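# Put the recipe card's ingredients into the pot

## Task

Read the recipe card and place into the pot exactly the ingredient kinds it names, in the stated quantity of each. Nothing else may be in the pot, even partly. Ingredients may be dropped in from just above the rim. The pot must end up upright. At the end the result must hold on its own, not because the robot props it up, and both grippers must have released and moved away.

## Robot and tools

Robot: two 6-joint arms with parallel grippers, named left_arm and right_arm. The names do not tell you which side of a camera image an arm appears on. In the shared scene frame the origin sits on the table surface midway between the arms. +x runs outward over the table, +z is up, and left_arm is on the +y side. The left_arm base is at about (+0.018, +0.352, 0) m and the right_arm base at about (0, -0.351, 0) m, with the right base turned slightly about z.

execute_actions(actions, pictures). The actions list holds either nothing, one motion, or one wait.
- Empty list, {"actions": []}: no command is sent; you only get the current state.
- Motion: {"rows": [[...]], "steps": N}. N is 1 to 15 control steps, each 1/30 s, and defaults to 15. Each row covers one step. If there are fewer rows than steps, the last row repeats. Every row has exactly 14 numbers covering both arms, even when only one arm should move. The order is left_arm waist, shoulder, elbow, wrist pitch, wrist yaw, wrist roll, opening, then the same seven for right_arm. Joint values are absolute target angles in radians, in the same form Joint positions reports; they are not offsets. Ranges, in order: waist -2.880..2.880, shoulder 0.000..3.142, elbow 0.000..3.019, wrist pitch -1.693..1.571, wrist yaw -1.571..1.571, wrist roll -2.094..2.094. A call is refused, and nothing is sent, if a target is more than 0.019 rad beyond a range end and also farther out than that joint's last reported angle. The true end stops can differ from these by up to 0.019 rad. A target past a true end is clipped to it, and a "joint sent to its limit" line may appear, possibly about an earlier motion. Opening is an absolute value from -1 (closed) to +1 (fully open, 0.094 m between pads).
- Wait: {"steps": N}, no rows, N up to 300. It returns after N steps measured from the previous result.
- pictures: true or false. Images come back by default.

Motion limits: each step, a joint's target is held within a set lead of its measured angle (rad): waist 0.264, shoulder 0.32, elbow 0.276, wrist pitch 0.33, wrist yaw 0.186, wrist roll 0.522. If the targets would move a gripper more than 70 mm from where it is, the targets are scaled back. Distant goals therefore take several calls. Between calls the arms keep moving toward the last row sent, until they have almost stopped or a step is HELD. After that, only a new motion moves them further.

Result lines:
- State line, left_arm: ... | right_arm: ...: each gripper's end_effector_position (m) and end_effector_quat_wxyz in the scene frame. This is the point between the finger pads, about 1 cm behind the tips. It can be inaccurate, more so at long reach. The fingers point along gripper +z and close along gripper y.
- Joint positions / Joint velocities: one block per arm with the six joints (rad, rad/s), then the pad gap (m, m/s).
- grip_measured: the measured opening on the same -1..1 scale you command. Each gripper's reading may be off by up to about 1 mm.
- "joint command not followed": a clearance check changed or blocked some joint targets. The rest of the row was carried out.
- HELD: marks steps on which your row was not sent, fully or partly.
- MOTOR HOT (from 85 °C) and OVER-TEMPERATURE FAULT (100 °C): at the fault, that arm's motors and gripper go limp until they cool, and the arm falls.

Gripping: away from ±1, the fingers move to the point where grip_measured equals your number. To hold something, command about 0.03 below grip_measured for a firm grip, or less below for a lighter one. The pad force tops out near 50–62 N and is weaker on parts under about 2 mm thick. Holding loads heats the motors, so do not hang on to objects longer than needed.

zoom_image(camera, region): a closer look at part of a camera's latest image. camera is one of cam_head_left, cam_head_right, cam_high, cam_low, cam_left_wrist, cam_right_wrist, all 896x504. region is [x0, y0, x1, y1] in pixels from the top-left, at most 504x504. Use it to read the recipe card and to count items.

read_manual(section): returns the licence texts only. It does not move the robot.

finished_scene(scene): ends the current scene, given by its number, and grades it. This cannot be undone. The goal has to be met and stay met afterwards. Replying without any tool call also ends the run.

Calibration: intrinsics and world-to-camera transforms are given for each camera. Fixed cameras may be off by a couple of degrees and millimetres. Wrist camera poses are computed from joint readings.

Things to avoid: knocking anything off the table (the task fails), arms colliding or pressing on each other (can end the scene), pushing the pot over, dropping items anywhere except just above the pot rim, slamming or pressing hard, and leaving an extra or partly-in item in the pot. Small random tugs on held parts or nudges to loose objects can happen, so re-check with the cameras. When finished, open both grippers and move the arms away from the pot before calling finished_scene.

Each tool is called by a JSON object that holds its "op" and its "data".

## Session

{"op": "execute_actions", "data": {"actions": []}}

Scene clock: 0.00 s of 6000.00 s.
left_arm: end_effector_position=(+0.4705, +0.2940, +0.1250) grip_measured=+1.000 end_effector_quat_wxyz=(+0.193, +0.646, +0.676, +0.297) | right_arm: end_effector_position=(+0.1885, +0.0062, +0.1120) grip_measured=+1.000 end_effector_quat_wxyz=(-0.212, -0.508, +0.829, +0.099)
Joint positions: left_arm=[-0.248  1.289  0.734 -0.347 -0.306  1.393  0.094] | right_arm=[ 0.805  1.683  1.239 -1.458 -0.342 -0.214  0.094]
Joint velocities: left_arm=[-0.005 -0.005 -0.017 -0.007 -0.007  0.007  0.   ] | right_arm=[-0.005 -0.005 -0.007 -0.007  0.139 -0.022  0.   ]

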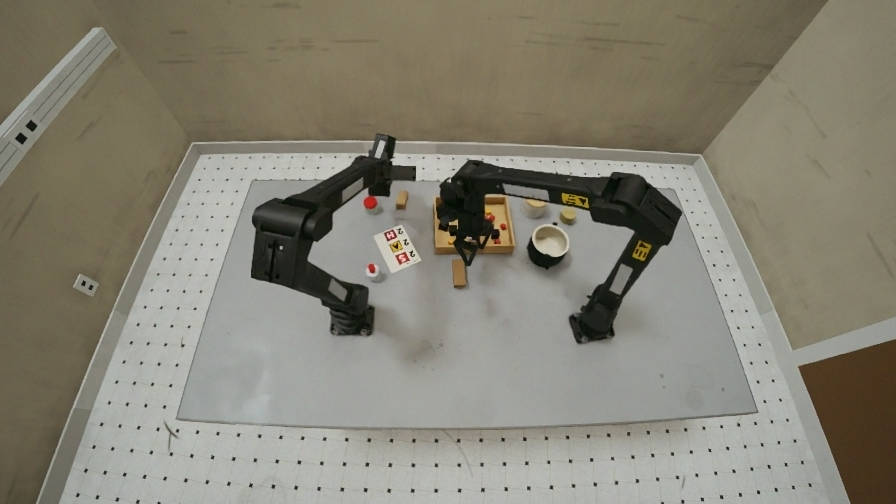

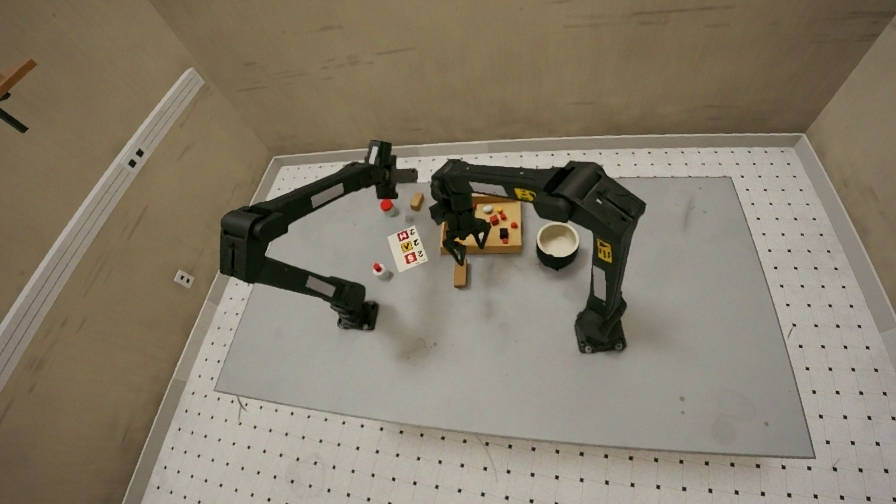

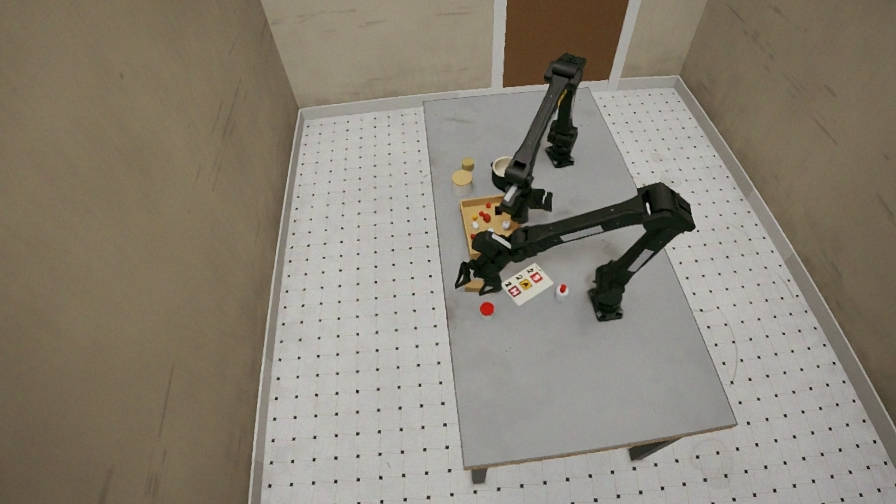

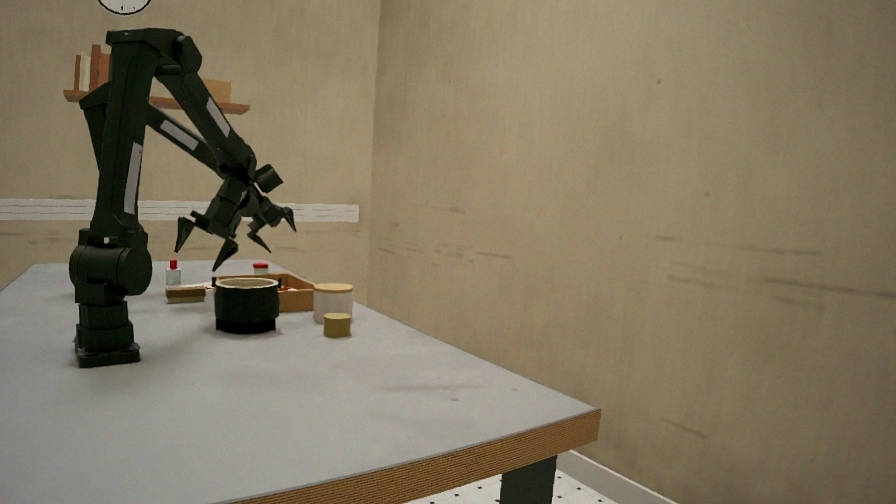

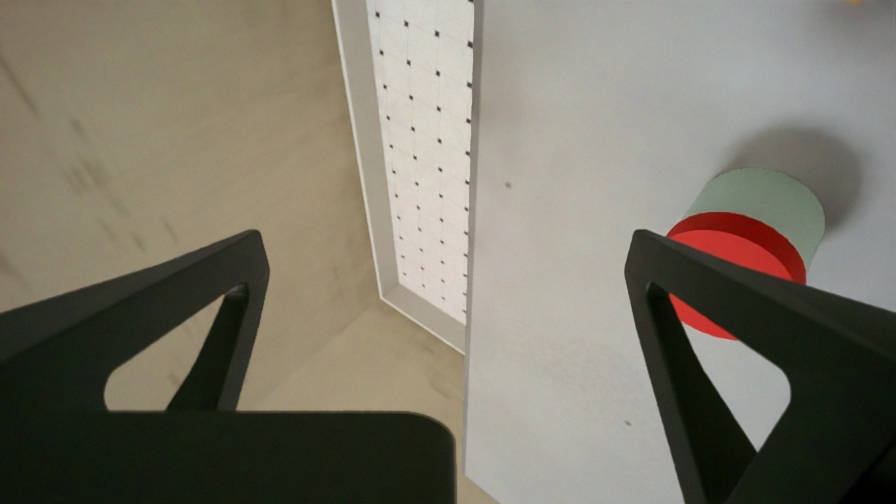

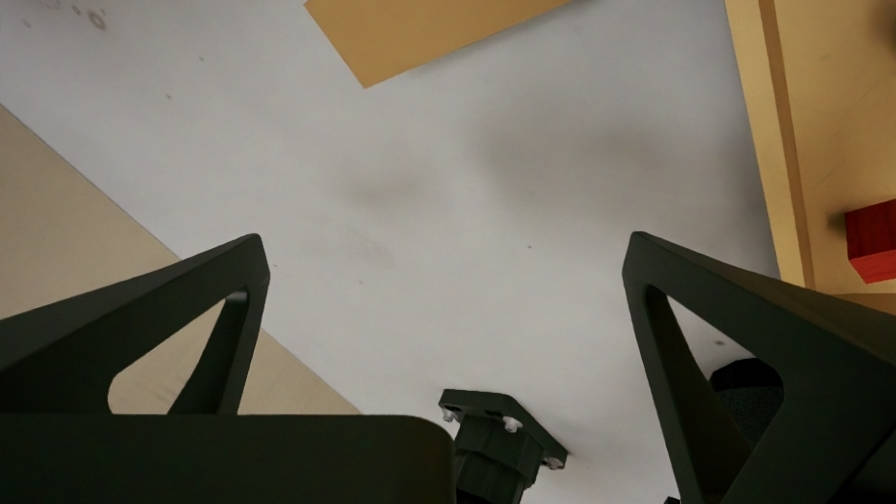

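{"op": "execute_actions", "data": {"actions": [{"rows":[[0.6,1.0,0.734,-0.347,-0.306,1.393,1,0.63,1.43,1.13,-0.65,0,0,1]]}], "pictures": false}}

{"op": "execute_actions", "data": {"actions": [{"steps":45}]}}

{"op": "zoom_image", "data": {"camera": "cam_head_left", "region": [360,180,600,290]}}

Scene clock: 5.50 s of 6000.00 s.
left_arm: end_effector_position=(+0.3799, +0.5971, +0.2405) grip_measured=+1.000 end_effector_quat_wxyz=(+0.158, +0.327, +0.820, +0.441) | right_arm: end_effector_position=(+0.3930, +0.0189, +0.2219) grip_measured=+1.000 end_effector_quat_wxyz=(+0.297, -0.359, +0.878, +0.114)
Joint positions: left_arm=[ 0.47   1.     0.72  -0.347 -0.303  1.393  0.094] | right_arm=[ 0.618  1.394  1.137 -0.666 -0.001 -0.021  0.094]
Joint velocities: left_arm=[ 1.978 -0.005  0.017  0.027  0.007 -0.007  0.   ] | right_arm=[ 0.083  0.142  0.002 -0.012  0.051  0.051  0.   ]
Steps of this call (steps 1 to 150: nothing new was sent; steps 151 to 165: all 15 steps of this action). Readings (joint positions):
151: left_arm=[-0.240 1.281 0.733 -0.347 -0.303 1.393] | right_arm=[0.799 1.670 1.227 -1.419 -0.289 -0.194]
152: left_arm=[-0.222 1.265 0.728 -0.347 -0.301 1.393] | right_arm=[0.788 1.644 1.201 -1.341 -0.223 -0.171]
154: left_arm=[-0.157 1.211 0.721 -0.347 -0.301 1.393] | right_arm=[0.739 1.575 1.158 -1.201 -0.098 -0.132]
158: left_arm=[0.031 1.088 0.720 -0.347 -0.301 1.393] | right_arm=[0.630 1.450 1.137 -0.838 -0.005 -0.064]
165: the state above

Scene clock: 7.00 s of 6000.00 s.
left_arm: end_effector_position=(+0.3429, +0.6442, +0.2407) grip_measured=+1.000 end_effector_quat_wxyz=(+0.126, +0.270, +0.841, +0.452) | right_arm: end_effector_position=(+0.3925, +0.0230, +0.2072) grip_measured=+1.000 end_effector_quat_wxyz=(+0.283, -0.358, +0.882, +0.112)
Joint positions: left_arm=[ 0.605  1.     0.72  -0.347 -0.309  1.393  0.094] | right_arm=[ 0.624  1.422  1.137 -0.666 -0.001 -0.01   0.094]
Joint velocities: left_arm=[-0.005 -0.024 -0.007  0.002  0.022  0.022  0.   ] | right_arm=[-0.024 -0.015  0.017  0.002  0.037 -0.037  0.   ]
Steps of this call (steps 1 to 30: the robot went on to your last target; steps 31 to 45: nothing new was sent). Readings (joint positions):
1: left_arm=[0.533 1.000 0.720 -0.347 -0.305 1.393] | right_arm=[0.620 1.399 1.137 -0.666 -0.001 -0.018]
2: left_arm=[0.584 1.000 0.720 -0.347 -0.308 1.393] | right_arm=[0.623 1.404 1.137 -0.666 -0.001 -0.017]
4: left_arm=[0.634 1.000 0.720 -0.347 -0.311 1.393] | right_arm=[0.624 1.414 1.137 -0.666 -0.001 -0.014]
8: left_arm=[0.619 1.000 0.720 -0.347 -0.310 1.393] | right_arm=[0.624 1.422 1.137 -0.666 -0.001 -0.012]
45: the state above
All arms were judged still, so your last target was given up. Only a new action makes them travel on or press farther. Fingers that are still opening or closing keep moving.
camera_calibration (this result's frames):
cam_left_wrist: T_world_to_cam=[[-0.326081, -0.446829, -0.833076, 0.603456], [-0.93993, 0.0590876, 0.336214, 0.21021], [-0.101006, 0.892666, -0.439255, -0.311168], [0, 0, 0, 1]] pos_world=[0.362929, 0.534989, 0.295367]
cam_right_wrist: T_world_to_cam=[[0.695224, -0.718635, 0.0150838, -0.258813], [-0.71878, -0.695184, 0.00860387, 0.301365], [0.00430298, -0.0168236, -0.999849, 0.333782], [0, 0, 0, 1]] pos_world=[0.395112, 0.0291276, 0.335043]

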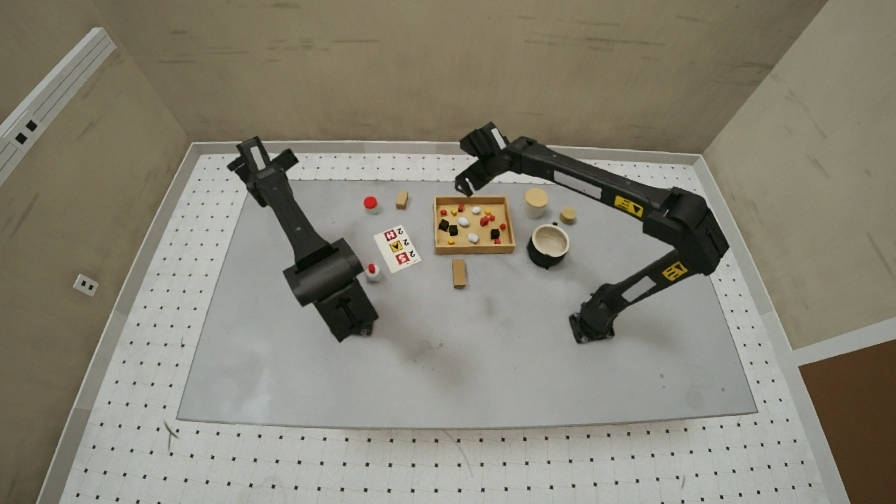

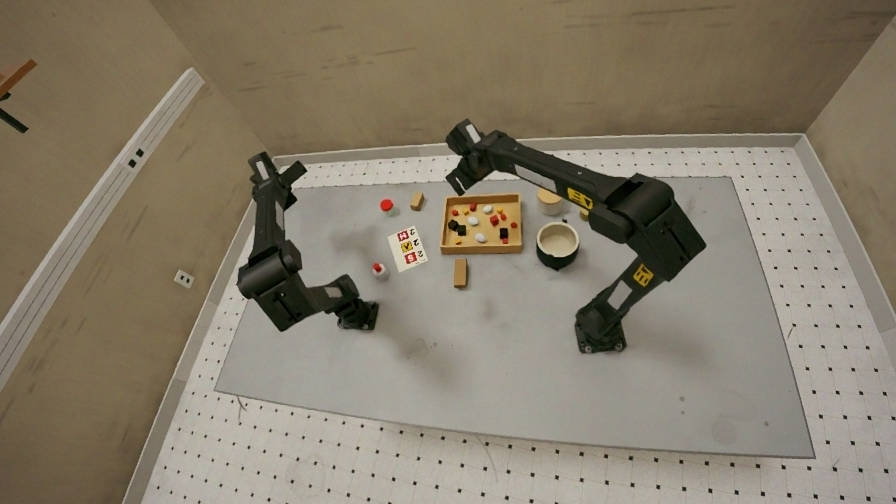

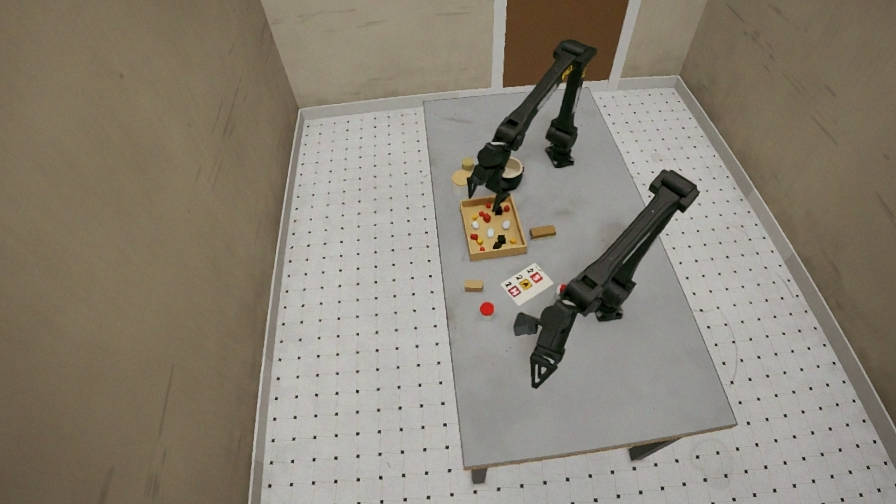

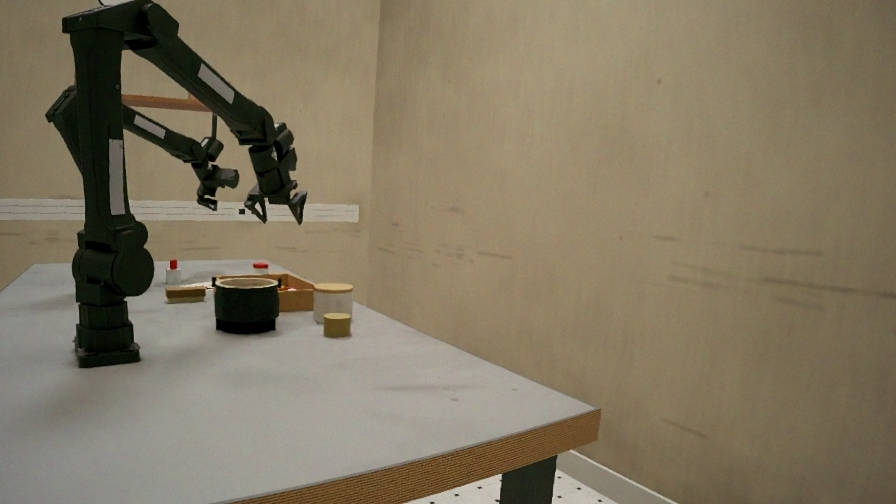

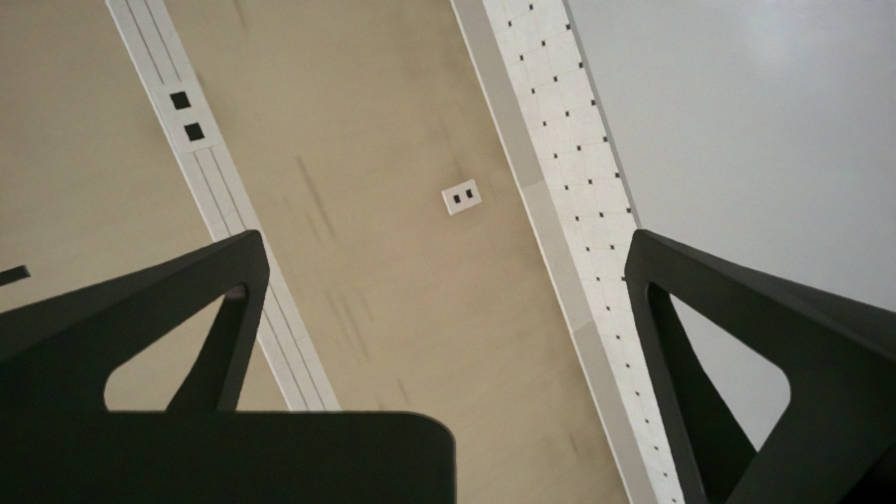

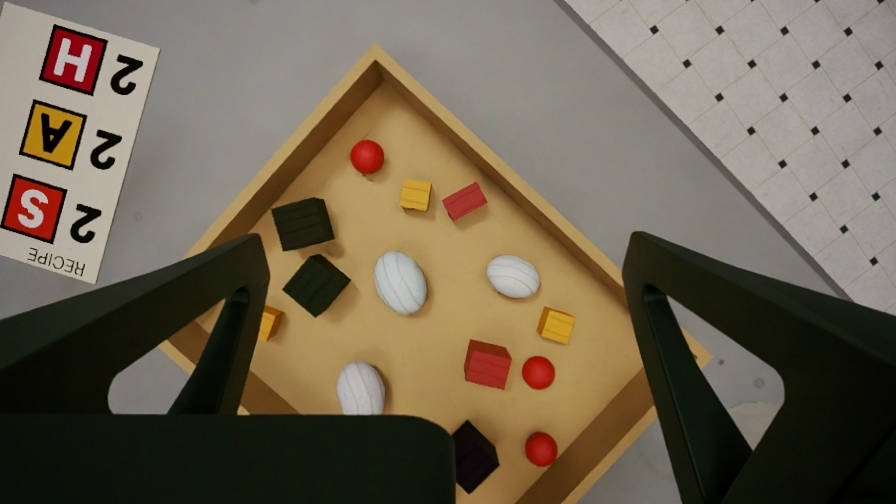

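Region (360, 180, 600, 290) of cam_head_left's 896x504 image, scaled by 2.100, with more detail than that image has; it fills the top 231 rows of this view, and the rest is white.

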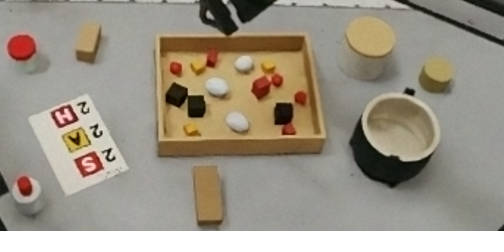

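{"op": "execute_actions", "data": {"actions": [{"rows":[[0.6,1.0,0.72,-0.347,-0.306,1.393,1,0.475,1.46,1.05,-1.16,0,0,-0.2]]}], "pictures": false}}

{"op": "execute_actions", "data": {"actions": [{"steps":30}], "pictures": false}}

{"op": "execute_actions", "data": {"actions": [{"rows":[[0.6,1.0,0.72,-0.347,-0.306,1.393,1,0.475,1.659,1.0,-0.913,0,0,-0.2]]}], "pictures": false}}

{"op": "execute_actions", "data": {"actions": [{"steps":30}]}}

Scene clock: 20.67 s of 6000.00 s.
left_arm: end_effector_position=(+0.3429, +0.6442, +0.2407) grip_measured=+1.000 end_effector_quat_wxyz=(+0.126, +0.270, +0.841, +0.452) | right_arm: end_effector_position=(+0.3306, -0.1236, +0.1165) grip_measured=-0.197 end_effector_quat_wxyz=(+0.006, -0.301, +0.954, +0.002)
Joint positions: left_arm=[ 0.605  1.     0.72  -0.347 -0.309  1.393  0.094] | right_arm=[ 0.465  1.46   1.051 -1.148 -0.001 -0.009  0.038]
Joint velocities: left_arm=[-0.024  0.005 -0.007 -0.012  0.037 -0.051  0.   ] | right_arm=[ 0.015 -0.005 -0.017 -0.002  0.066 -0.051 -0.001]
Steps of this call (steps 1 to 90: nothing new was sent; then 10.17 s passed at rest; steps 91 to 105: all 15 steps of this action). Readings (joint positions):
91: left_arm=[0.605 1.000 0.720 -0.347 -0.309 1.393] | right_arm=[0.619 1.422 1.136 -0.694 -0.002 -0.010]
92: left_arm=[0.605 1.000 0.720 -0.347 -0.309 1.393] | right_arm=[0.609 1.421 1.134 -0.748 -0.002 -0.010]
94: left_arm=[0.605 1.000 0.720 -0.347 -0.309 1.393] | right_arm=[0.573 1.422 1.118 -0.869 -0.002 -0.010]
98: left_arm=[0.605 1.000 0.720 -0.347 -0.309 1.393] | right_arm=[0.484 1.437 1.070 -1.100 -0.002 -0.009]
105: the state above

Scene clock: 21.67 s of 6000.00 s.
left_arm: end_effector_position=(+0.3429, +0.6442, +0.2407) grip_measured=+1.000 end_effector_quat_wxyz=(+0.126, +0.270, +0.841, +0.452) | right_arm: end_effector_position=(+0.3302, -0.1231, +0.1165) grip_measured=-0.197 end_effector_quat_wxyz=(+0.006, -0.302, +0.953, +0.002)
Joint positions: left_arm=[ 0.605  1.     0.72  -0.347 -0.309  1.393  0.094] | right_arm=[ 0.467  1.46   1.051 -1.148 -0.001 -0.009  0.038]
Joint velocities: left_arm=[-0.024 -0.005 -0.012  0.002  0.022 -0.022  0.   ] | right_arm=[-0.005 -0.015 -0.012  0.002  0.051  0.007 -0.001]
Steps of this call (steps 1 to 15: the robot went on to your last target; steps 16 to 30: nothing new was sent). Readings (joint positions):
1: left_arm=[0.605 1.000 0.720 -0.347 -0.309 1.393] | right_arm=[0.466 1.460 1.051 -1.148 -0.001 -0.009]
2: left_arm=[0.605 1.000 0.720 -0.347 -0.309 1.393] | right_arm=[0.466 1.460 1.051 -1.148 -0.001 -0.009]
4: left_arm=[0.605 1.000 0.720 -0.347 -0.309 1.393] | right_arm=[0.467 1.460 1.051 -1.148 -0.001 -0.009]
8: left_arm=[0.605 1.000 0.720 -0.347 -0.309 1.393] | right_arm=[0.467 1.460 1.051 -1.148 -0.001 -0.009]
30: the state above
All arms were judged still, so your last target was given up. Only a new action makes them travel on or press farther. Fingers that are still opening or closing keep moving.

Scene clock: 22.17 s of 6000.00 s.
left_arm: end_effector_position=(+0.3429, +0.6442, +0.2407) grip_measured=+1.000 end_effector_quat_wxyz=(+0.126, +0.270, +0.841, +0.452) | right_arm: end_effector_position=(+0.3590, -0.0909, +0.0430) grip_measured=-0.199 end_effector_quat_wxyz=(+0.026, -0.310, +0.950, +0.014)
Joint positions: left_arm=[ 0.605  1.     0.72  -0.347 -0.309  1.393  0.094] | right_arm=[ 0.486  1.635  1.034 -0.912 -0.011 -0.006  0.038]
Joint velocities: left_arm=[-0.015 -0.005 -0.022  0.007 -0.022 -0.007  0.   ] | right_arm=[ 0.005 -0.015 -0.002  0.002 -0.007 -0.081 -0.   ]
Steps of this call (steps 1 to 15: all 15 steps of this action). Readings (joint positions):
1: left_arm=[0.605 1.000 0.720 -0.347 -0.309 1.393] | right_arm=[0.467 1.467 1.047 -1.124 -0.001 -0.009]
2: left_arm=[0.605 1.000 0.720 -0.347 -0.309 1.393] | right_arm=[0.467 1.482 1.046 -1.076 -0.001 -0.009]
4: left_arm=[0.605 1.000 0.720 -0.347 -0.309 1.393] | right_arm=[0.467 1.541 1.045 -0.993 -0.001 -0.009]
8: left_arm=[0.605 1.000 0.720 -0.347 -0.309 1.393] | right_arm=[0.474 1.601 1.054 -0.927 0.002 -0.006]
15: the state above

Scene clock: 23.17 s of 6000.00 s.
left_arm: end_effector_position=(+0.3429, +0.6442, +0.2407) grip_measured=+1.000 end_effector_quat_wxyz=(+0.126, +0.270, +0.841, +0.452) | right_arm: end_effector_position=(+0.3590, -0.0909, +0.0430) grip_measured=-0.199 end_effector_quat_wxyz=(+0.026, -0.310, +0.950, +0.014)
Joint positions: left_arm=[ 0.605  1.     0.72  -0.347 -0.309  1.393  0.094] | right_arm=[ 0.486  1.635  1.034 -0.912 -0.011 -0.006  0.038]
Joint velocities: left_arm=[-0.024  0.005 -0.002 -0.002  0.051 -0.007  0.   ] | right_arm=[-0.015 -0.005 -0.012 -0.022 -0.007 -0.022  0.   ]
Steps of this call (steps 1 to 15: the robot went on to your last target; steps 16 to 30: nothing new was sent). Readings (joint positions):
1: left_arm=[0.605 1.000 0.720 -0.347 -0.309 1.393] | right_arm=[0.486 1.635 1.034 -0.912 -0.011 -0.006]
2: left_arm=[0.605 1.000 0.720 -0.347 -0.309 1.393] | right_arm=[0.486 1.635 1.034 -0.912 -0.011 -0.006]
4: left_arm=[0.605 1.000 0.720 -0.347 -0.309 1.393] | right_arm=[0.486 1.635 1.034 -0.912 -0.011 -0.006]
8: left_arm=[0.605 1.000 0.720 -0.347 -0.309 1.393] | right_arm=[0.486 1.635 1.034 -0.912 -0.011 -0.006]
30: the state above
All arms were judged still, so your last target was given up. Only a new action makes them travel on or press farther. Fingers that are still opening or closing keep moving.
camera_calibration (this result's frames):
cam_left_wrist: T_world_to_cam=[[-0.326081, -0.446829, -0.833076, 0.603456], [-0.93993, 0.0590876, 0.336214, 0.21021], [-0.101006, 0.892666, -0.439255, -0.311168], [0, 0, 0, 1]] pos_world=[0.362929, 0.534989, 0.295367]
cam_right_wrist: T_world_to_cam=[[0.593031, -0.805178, -0.00160276, -0.285307], [-0.677853, -0.500325, 0.538693, 0.179831], [-0.434546, -0.318375, -0.842501, 0.291156], [0, 0, 0, 1]] pos_world=[0.417616, -0.0470521, 0.147969]

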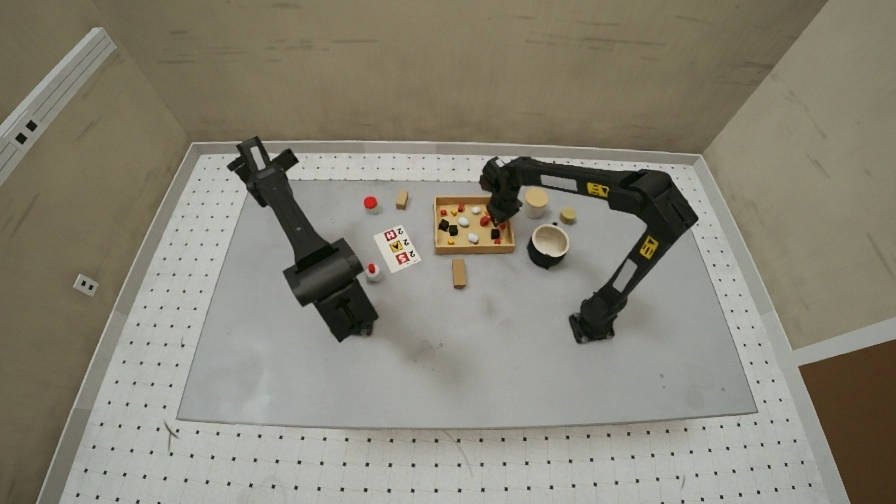

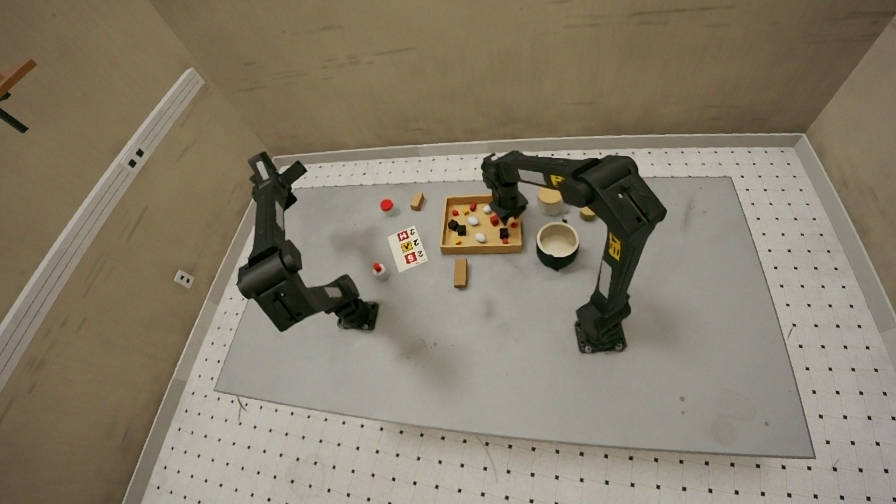

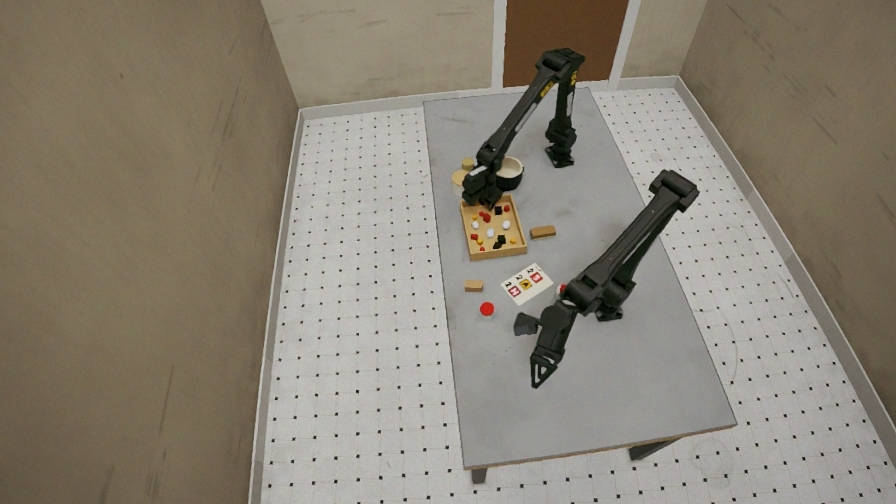

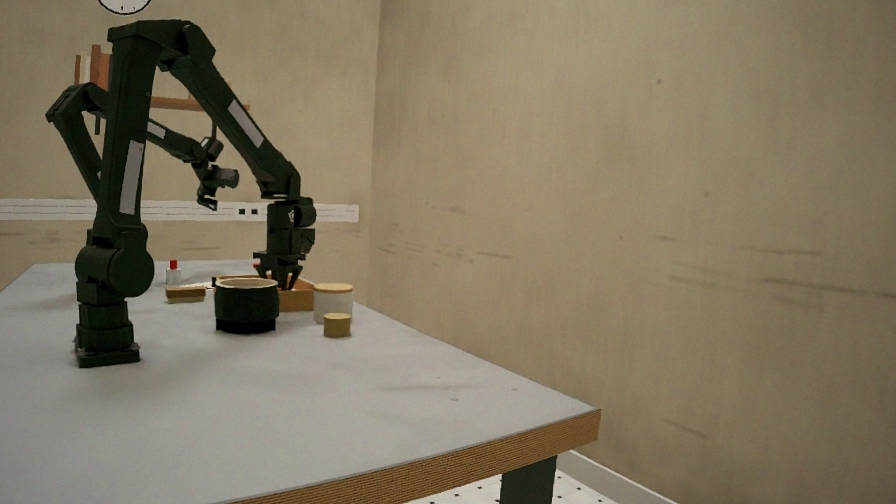

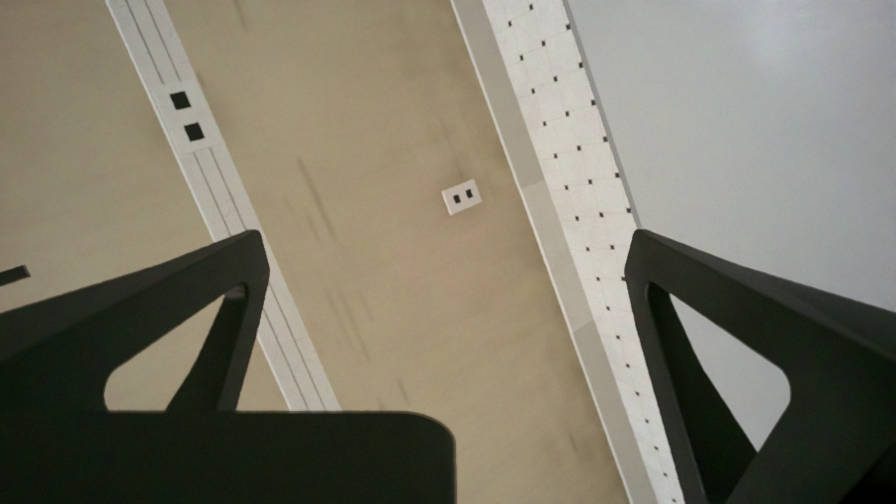

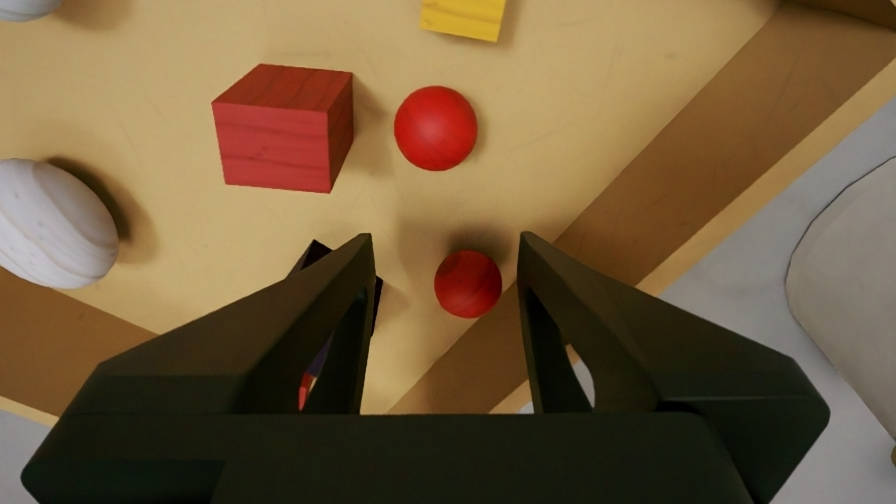

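{"op": "execute_actions", "data": {"actions": [{"rows":[[0.6,1.0,0.72,-0.347,-0.306,1.393,1,0.494,1.634,1.257,-1.194,0,0,-0.36]],"steps":10}], "pictures": false}}

{"op": "execute_actions", "data": {"actions": [{"rows":[[0.6,1.0,0.72,-0.347,-0.306,1.393,1,0.494,1.634,1.257,-1.194,0,1.57,-0.36]]}], "pictures": false}}

{"op": "execute_actions", "data": {"actions": [{"rows":[[0.6,1.0,0.72,-0.347,-0.306,1.393,1,0.494,1.72,1.18,-1.03,0,1.57,-0.36]]}], "pictures": false}}

{"op": "execute_actions", "data": {"actions": [{"steps":15}]}}

Scene clock: 29.20 s of 6000.00 s.
left_arm: end_effector_position=(+0.3429, +0.6442, +0.2407) grip_measured=+1.000 end_effector_quat_wxyz=(+0.126, +0.270, +0.841, +0.452) | right_arm: end_effector_position=(+0.3752, -0.0801, +0.1120) grip_measured=-0.357 end_effector_quat_wxyz=(+0.000, -0.310, +0.951, +0.003)
Joint positions: left_arm=[ 0.605  1.     0.72  -0.347 -0.309  1.393  0.094] | right_arm=[ 0.487  1.624  1.228 -1.173 -0.005 -0.006  0.03 ]
Joint velocities: left_arm=[-0.015 -0.005 -0.017 -0.002  0.051  0.022  0.   ] | right_arm=[-0.015 -0.103 -0.002 -0.066 -0.051 -0.022  0.   ]
Steps of this call (steps 1 to 90: nothing new was sent; then 2.70 s passed at rest; steps 91 to 100: all 10 steps of this action). Readings (joint positions):
91: left_arm=[0.605 1.000 0.720 -0.347 -0.309 1.393] | right_arm=[0.487 1.636 1.052 -0.956 -0.010 -0.006]
92: left_arm=[0.605 1.000 0.720 -0.347 -0.309 1.393] | right_arm=[0.487 1.643 1.082 -1.036 -0.007 -0.006]
94: left_arm=[0.605 1.000 0.720 -0.347 -0.309 1.393] | right_arm=[0.487 1.646 1.145 -1.133 -0.005 -0.006]
98: left_arm=[0.605 1.000 0.720 -0.347 -0.309 1.393] | right_arm=[0.487 1.632 1.223 -1.170 -0.005 -0.006]
100: the state above

Scene clock: 29.70 s of 6000.00 s.
left_arm: end_effector_position=(+0.3429, +0.6442, +0.2407) grip_measured=+1.000 end_effector_quat_wxyz=(+0.126, +0.270, +0.841, +0.452) | right_arm: end_effector_position=(+0.3737, -0.0811, +0.1128) grip_measured=-0.357 end_effector_quat_wxyz=(-0.003, +0.356, +0.934, -0.000)
Joint positions: left_arm=[ 0.605  1.     0.72  -0.347 -0.309  1.393  0.094] | right_arm=[ 0.487  1.622  1.228 -1.18  -0.004  1.352  0.03 ]
Joint velocities: left_arm=[-0.015 -0.024 -0.007 -0.002 -0.037 -0.007  0.   ] | right_arm=[ 0.005 -0.005 -0.007 -0.007  0.007  1.429 -0.001]
Steps of this call (steps 1 to 15: all 15 steps of this action). Readings (joint positions):
1: left_arm=[0.605 1.000 0.720 -0.347 -0.309 1.393] | right_arm=[0.487 1.622 1.228 -1.176 -0.004 0.071]
2: left_arm=[0.605 1.000 0.720 -0.347 -0.309 1.393] | right_arm=[0.487 1.622 1.228 -1.178 -0.004 0.171]
4: left_arm=[0.605 1.000 0.720 -0.347 -0.309 1.393] | right_arm=[0.487 1.622 1.228 -1.180 -0.004 0.367]
8: left_arm=[0.605 1.000 0.720 -0.347 -0.309 1.393] | right_arm=[0.487 1.622 1.228 -1.180 -0.004 0.760]
15: the state above

Scene clock: 30.20 s of 6000.00 s.
left_arm: end_effector_position=(+0.3429, +0.6442, +0.2407) grip_measured=+1.000 end_effector_quat_wxyz=(+0.126, +0.270, +0.841, +0.452) | right_arm: end_effector_position=(+0.3823, -0.0749, +0.0511) grip_measured=-0.357 end_effector_quat_wxyz=(-0.005, +0.448, +0.894, -0.005)
Joint positions: left_arm=[ 0.605  1.     0.72  -0.347 -0.309  1.393  0.094] | right_arm=[ 0.487  1.727  1.185 -1.043 -0.004  1.553  0.03 ]
Joint velocities: left_arm=[-0.005 -0.005 -0.007 -0.012 -0.066 -0.007  0.   ] | right_arm=[-0.005 -0.015 -0.002  0.007 -0.081  0.022 -0.001]
Steps of this call (steps 1 to 15: all 15 steps of this action). Readings (joint positions):
1: left_arm=[0.605 1.000 0.720 -0.347 -0.309 1.393] | right_arm=[0.487 1.626 1.223 -1.158 -0.004 1.395]
2: left_arm=[0.605 1.000 0.720 -0.347 -0.309 1.393] | right_arm=[0.487 1.632 1.218 -1.117 -0.004 1.428]
4: left_arm=[0.605 1.000 0.720 -0.347 -0.309 1.393] | right_arm=[0.487 1.662 1.212 -1.065 -0.004 1.476]
8: left_arm=[0.605 1.000 0.720 -0.347 -0.309 1.393] | right_arm=[0.487 1.718 1.194 -1.044 -0.004 1.525]
15: the state above

Scene clock: 30.70 s of 6000.00 s.
left_arm: end_effector_position=(+0.3429, +0.6442, +0.2407) grip_measured=+1.000 end_effector_quat_wxyz=(+0.126, +0.270, +0.841, +0.452) | right_arm: end_effector_position=(+0.3823, -0.0749, +0.0513) grip_measured=-0.357 end_effector_quat_wxyz=(-0.005, +0.451, +0.893, -0.005)
Joint positions: left_arm=[ 0.605  1.     0.72  -0.347 -0.309  1.393  0.094] | right_arm=[ 0.487  1.727  1.185 -1.043 -0.004  1.56   0.03 ]
Joint velocities: left_arm=[ 0.005 -0.005  0.017  0.007 -0.007  0.007  0.   ] | right_arm=[ 0.005  0.005 -0.002 -0.007 -0.022 -0.051 -0.001]
Steps of this call (steps 1 to 15: the robot went on to your last target). Readings (joint positions):
1: left_arm=[0.605 1.000 0.720 -0.347 -0.309 1.393] | right_arm=[0.487 1.727 1.185 -1.043 -0.004 1.554]
2: left_arm=[0.605 1.000 0.720 -0.347 -0.309 1.393] | right_arm=[0.487 1.727 1.185 -1.043 -0.004 1.555]
4: left_arm=[0.605 1.000 0.720 -0.347 -0.309 1.393] | right_arm=[0.487 1.727 1.185 -1.043 -0.004 1.557]
8: left_arm=[0.605 1.000 0.720 -0.347 -0.309 1.393] | right_arm=[0.487 1.727 1.185 -1.043 -0.004 1.558]
15: the state above
All arms were judged still, so your last target was given up. Only a new action makes them travel on or press farther. Fingers that are still opening or closing keep moving.
camera_calibration (this result's frames):
cam_left_wrist: T_world_to_cam=[[-0.326081, -0.446829, -0.833076, 0.603456], [-0.93993, 0.0590876, 0.336214, 0.21021], [-0.101006, 0.892666, -0.439255, -0.311168], [0, 0, 0, 1]] pos_world=[0.362929, 0.534989, 0.295367]
cam_right_wrist: T_world_to_cam=[[-0.801467, -0.597634, 0.0220042, 0.261166], [-0.471954, 0.654664, 0.590487, 0.204247], [-0.3673, 0.462871, -0.806747, 0.344354], [0, 0, 0, 1]] pos_world=[0.432192, -0.137023, 0.151454]

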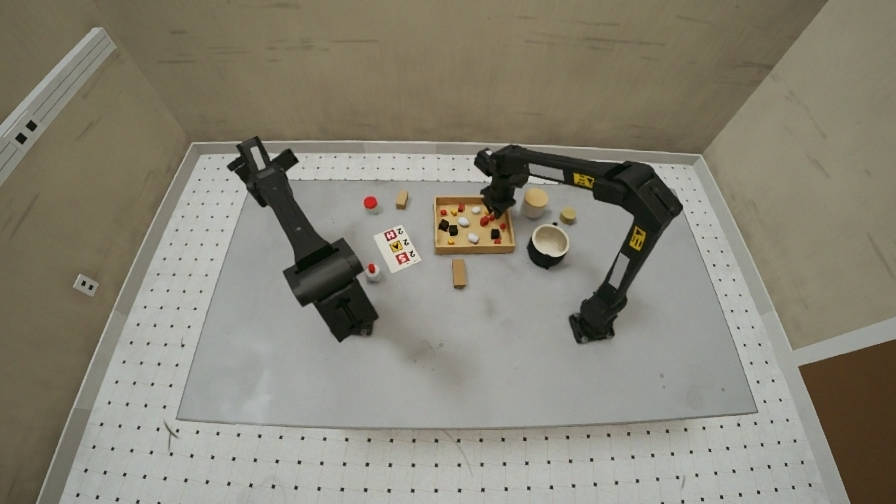

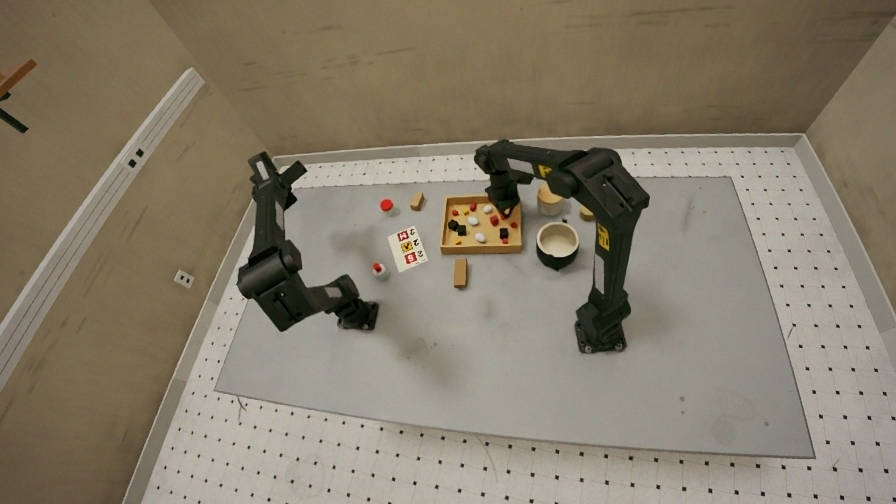

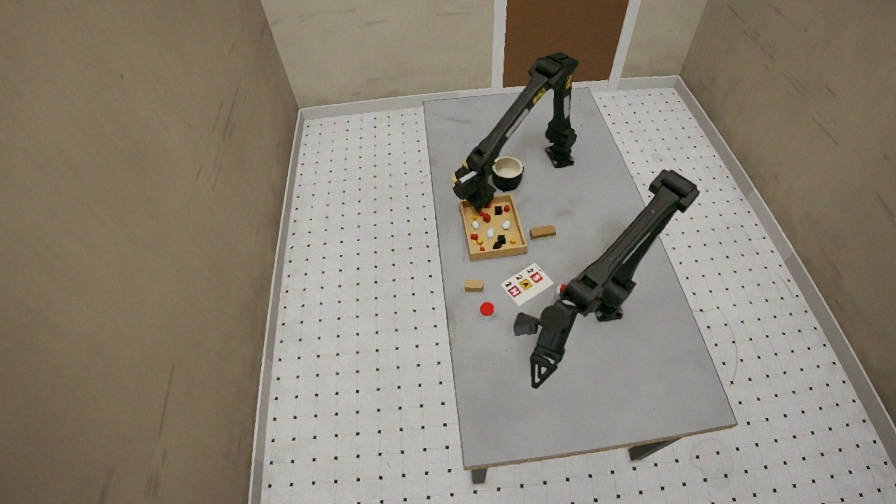

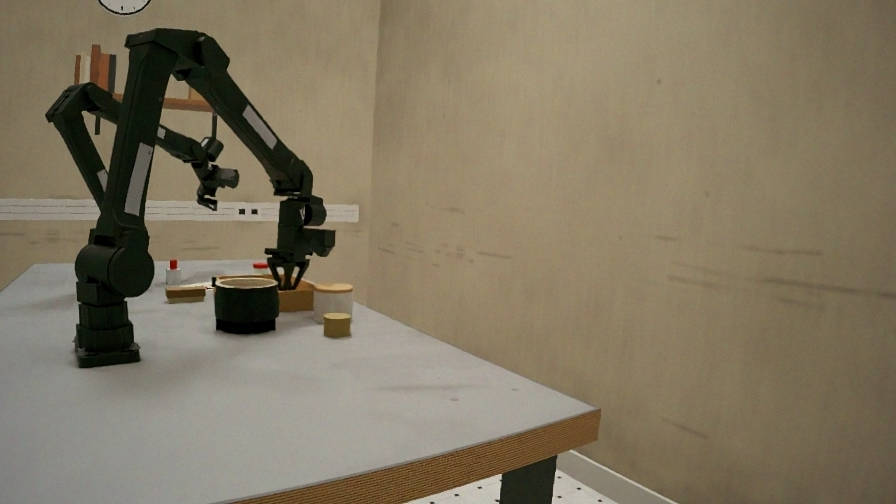

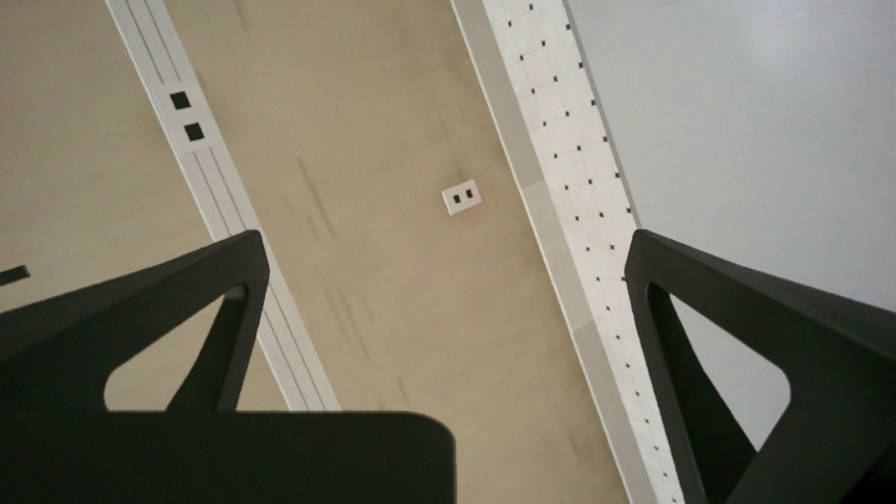

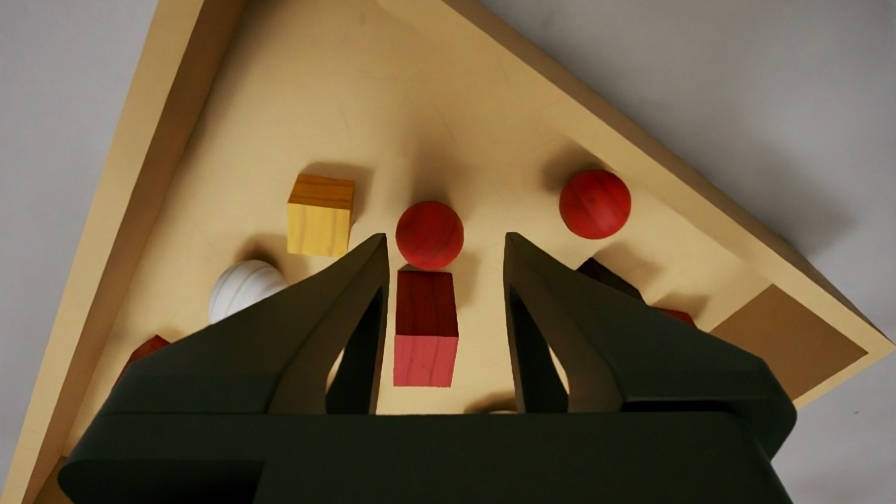

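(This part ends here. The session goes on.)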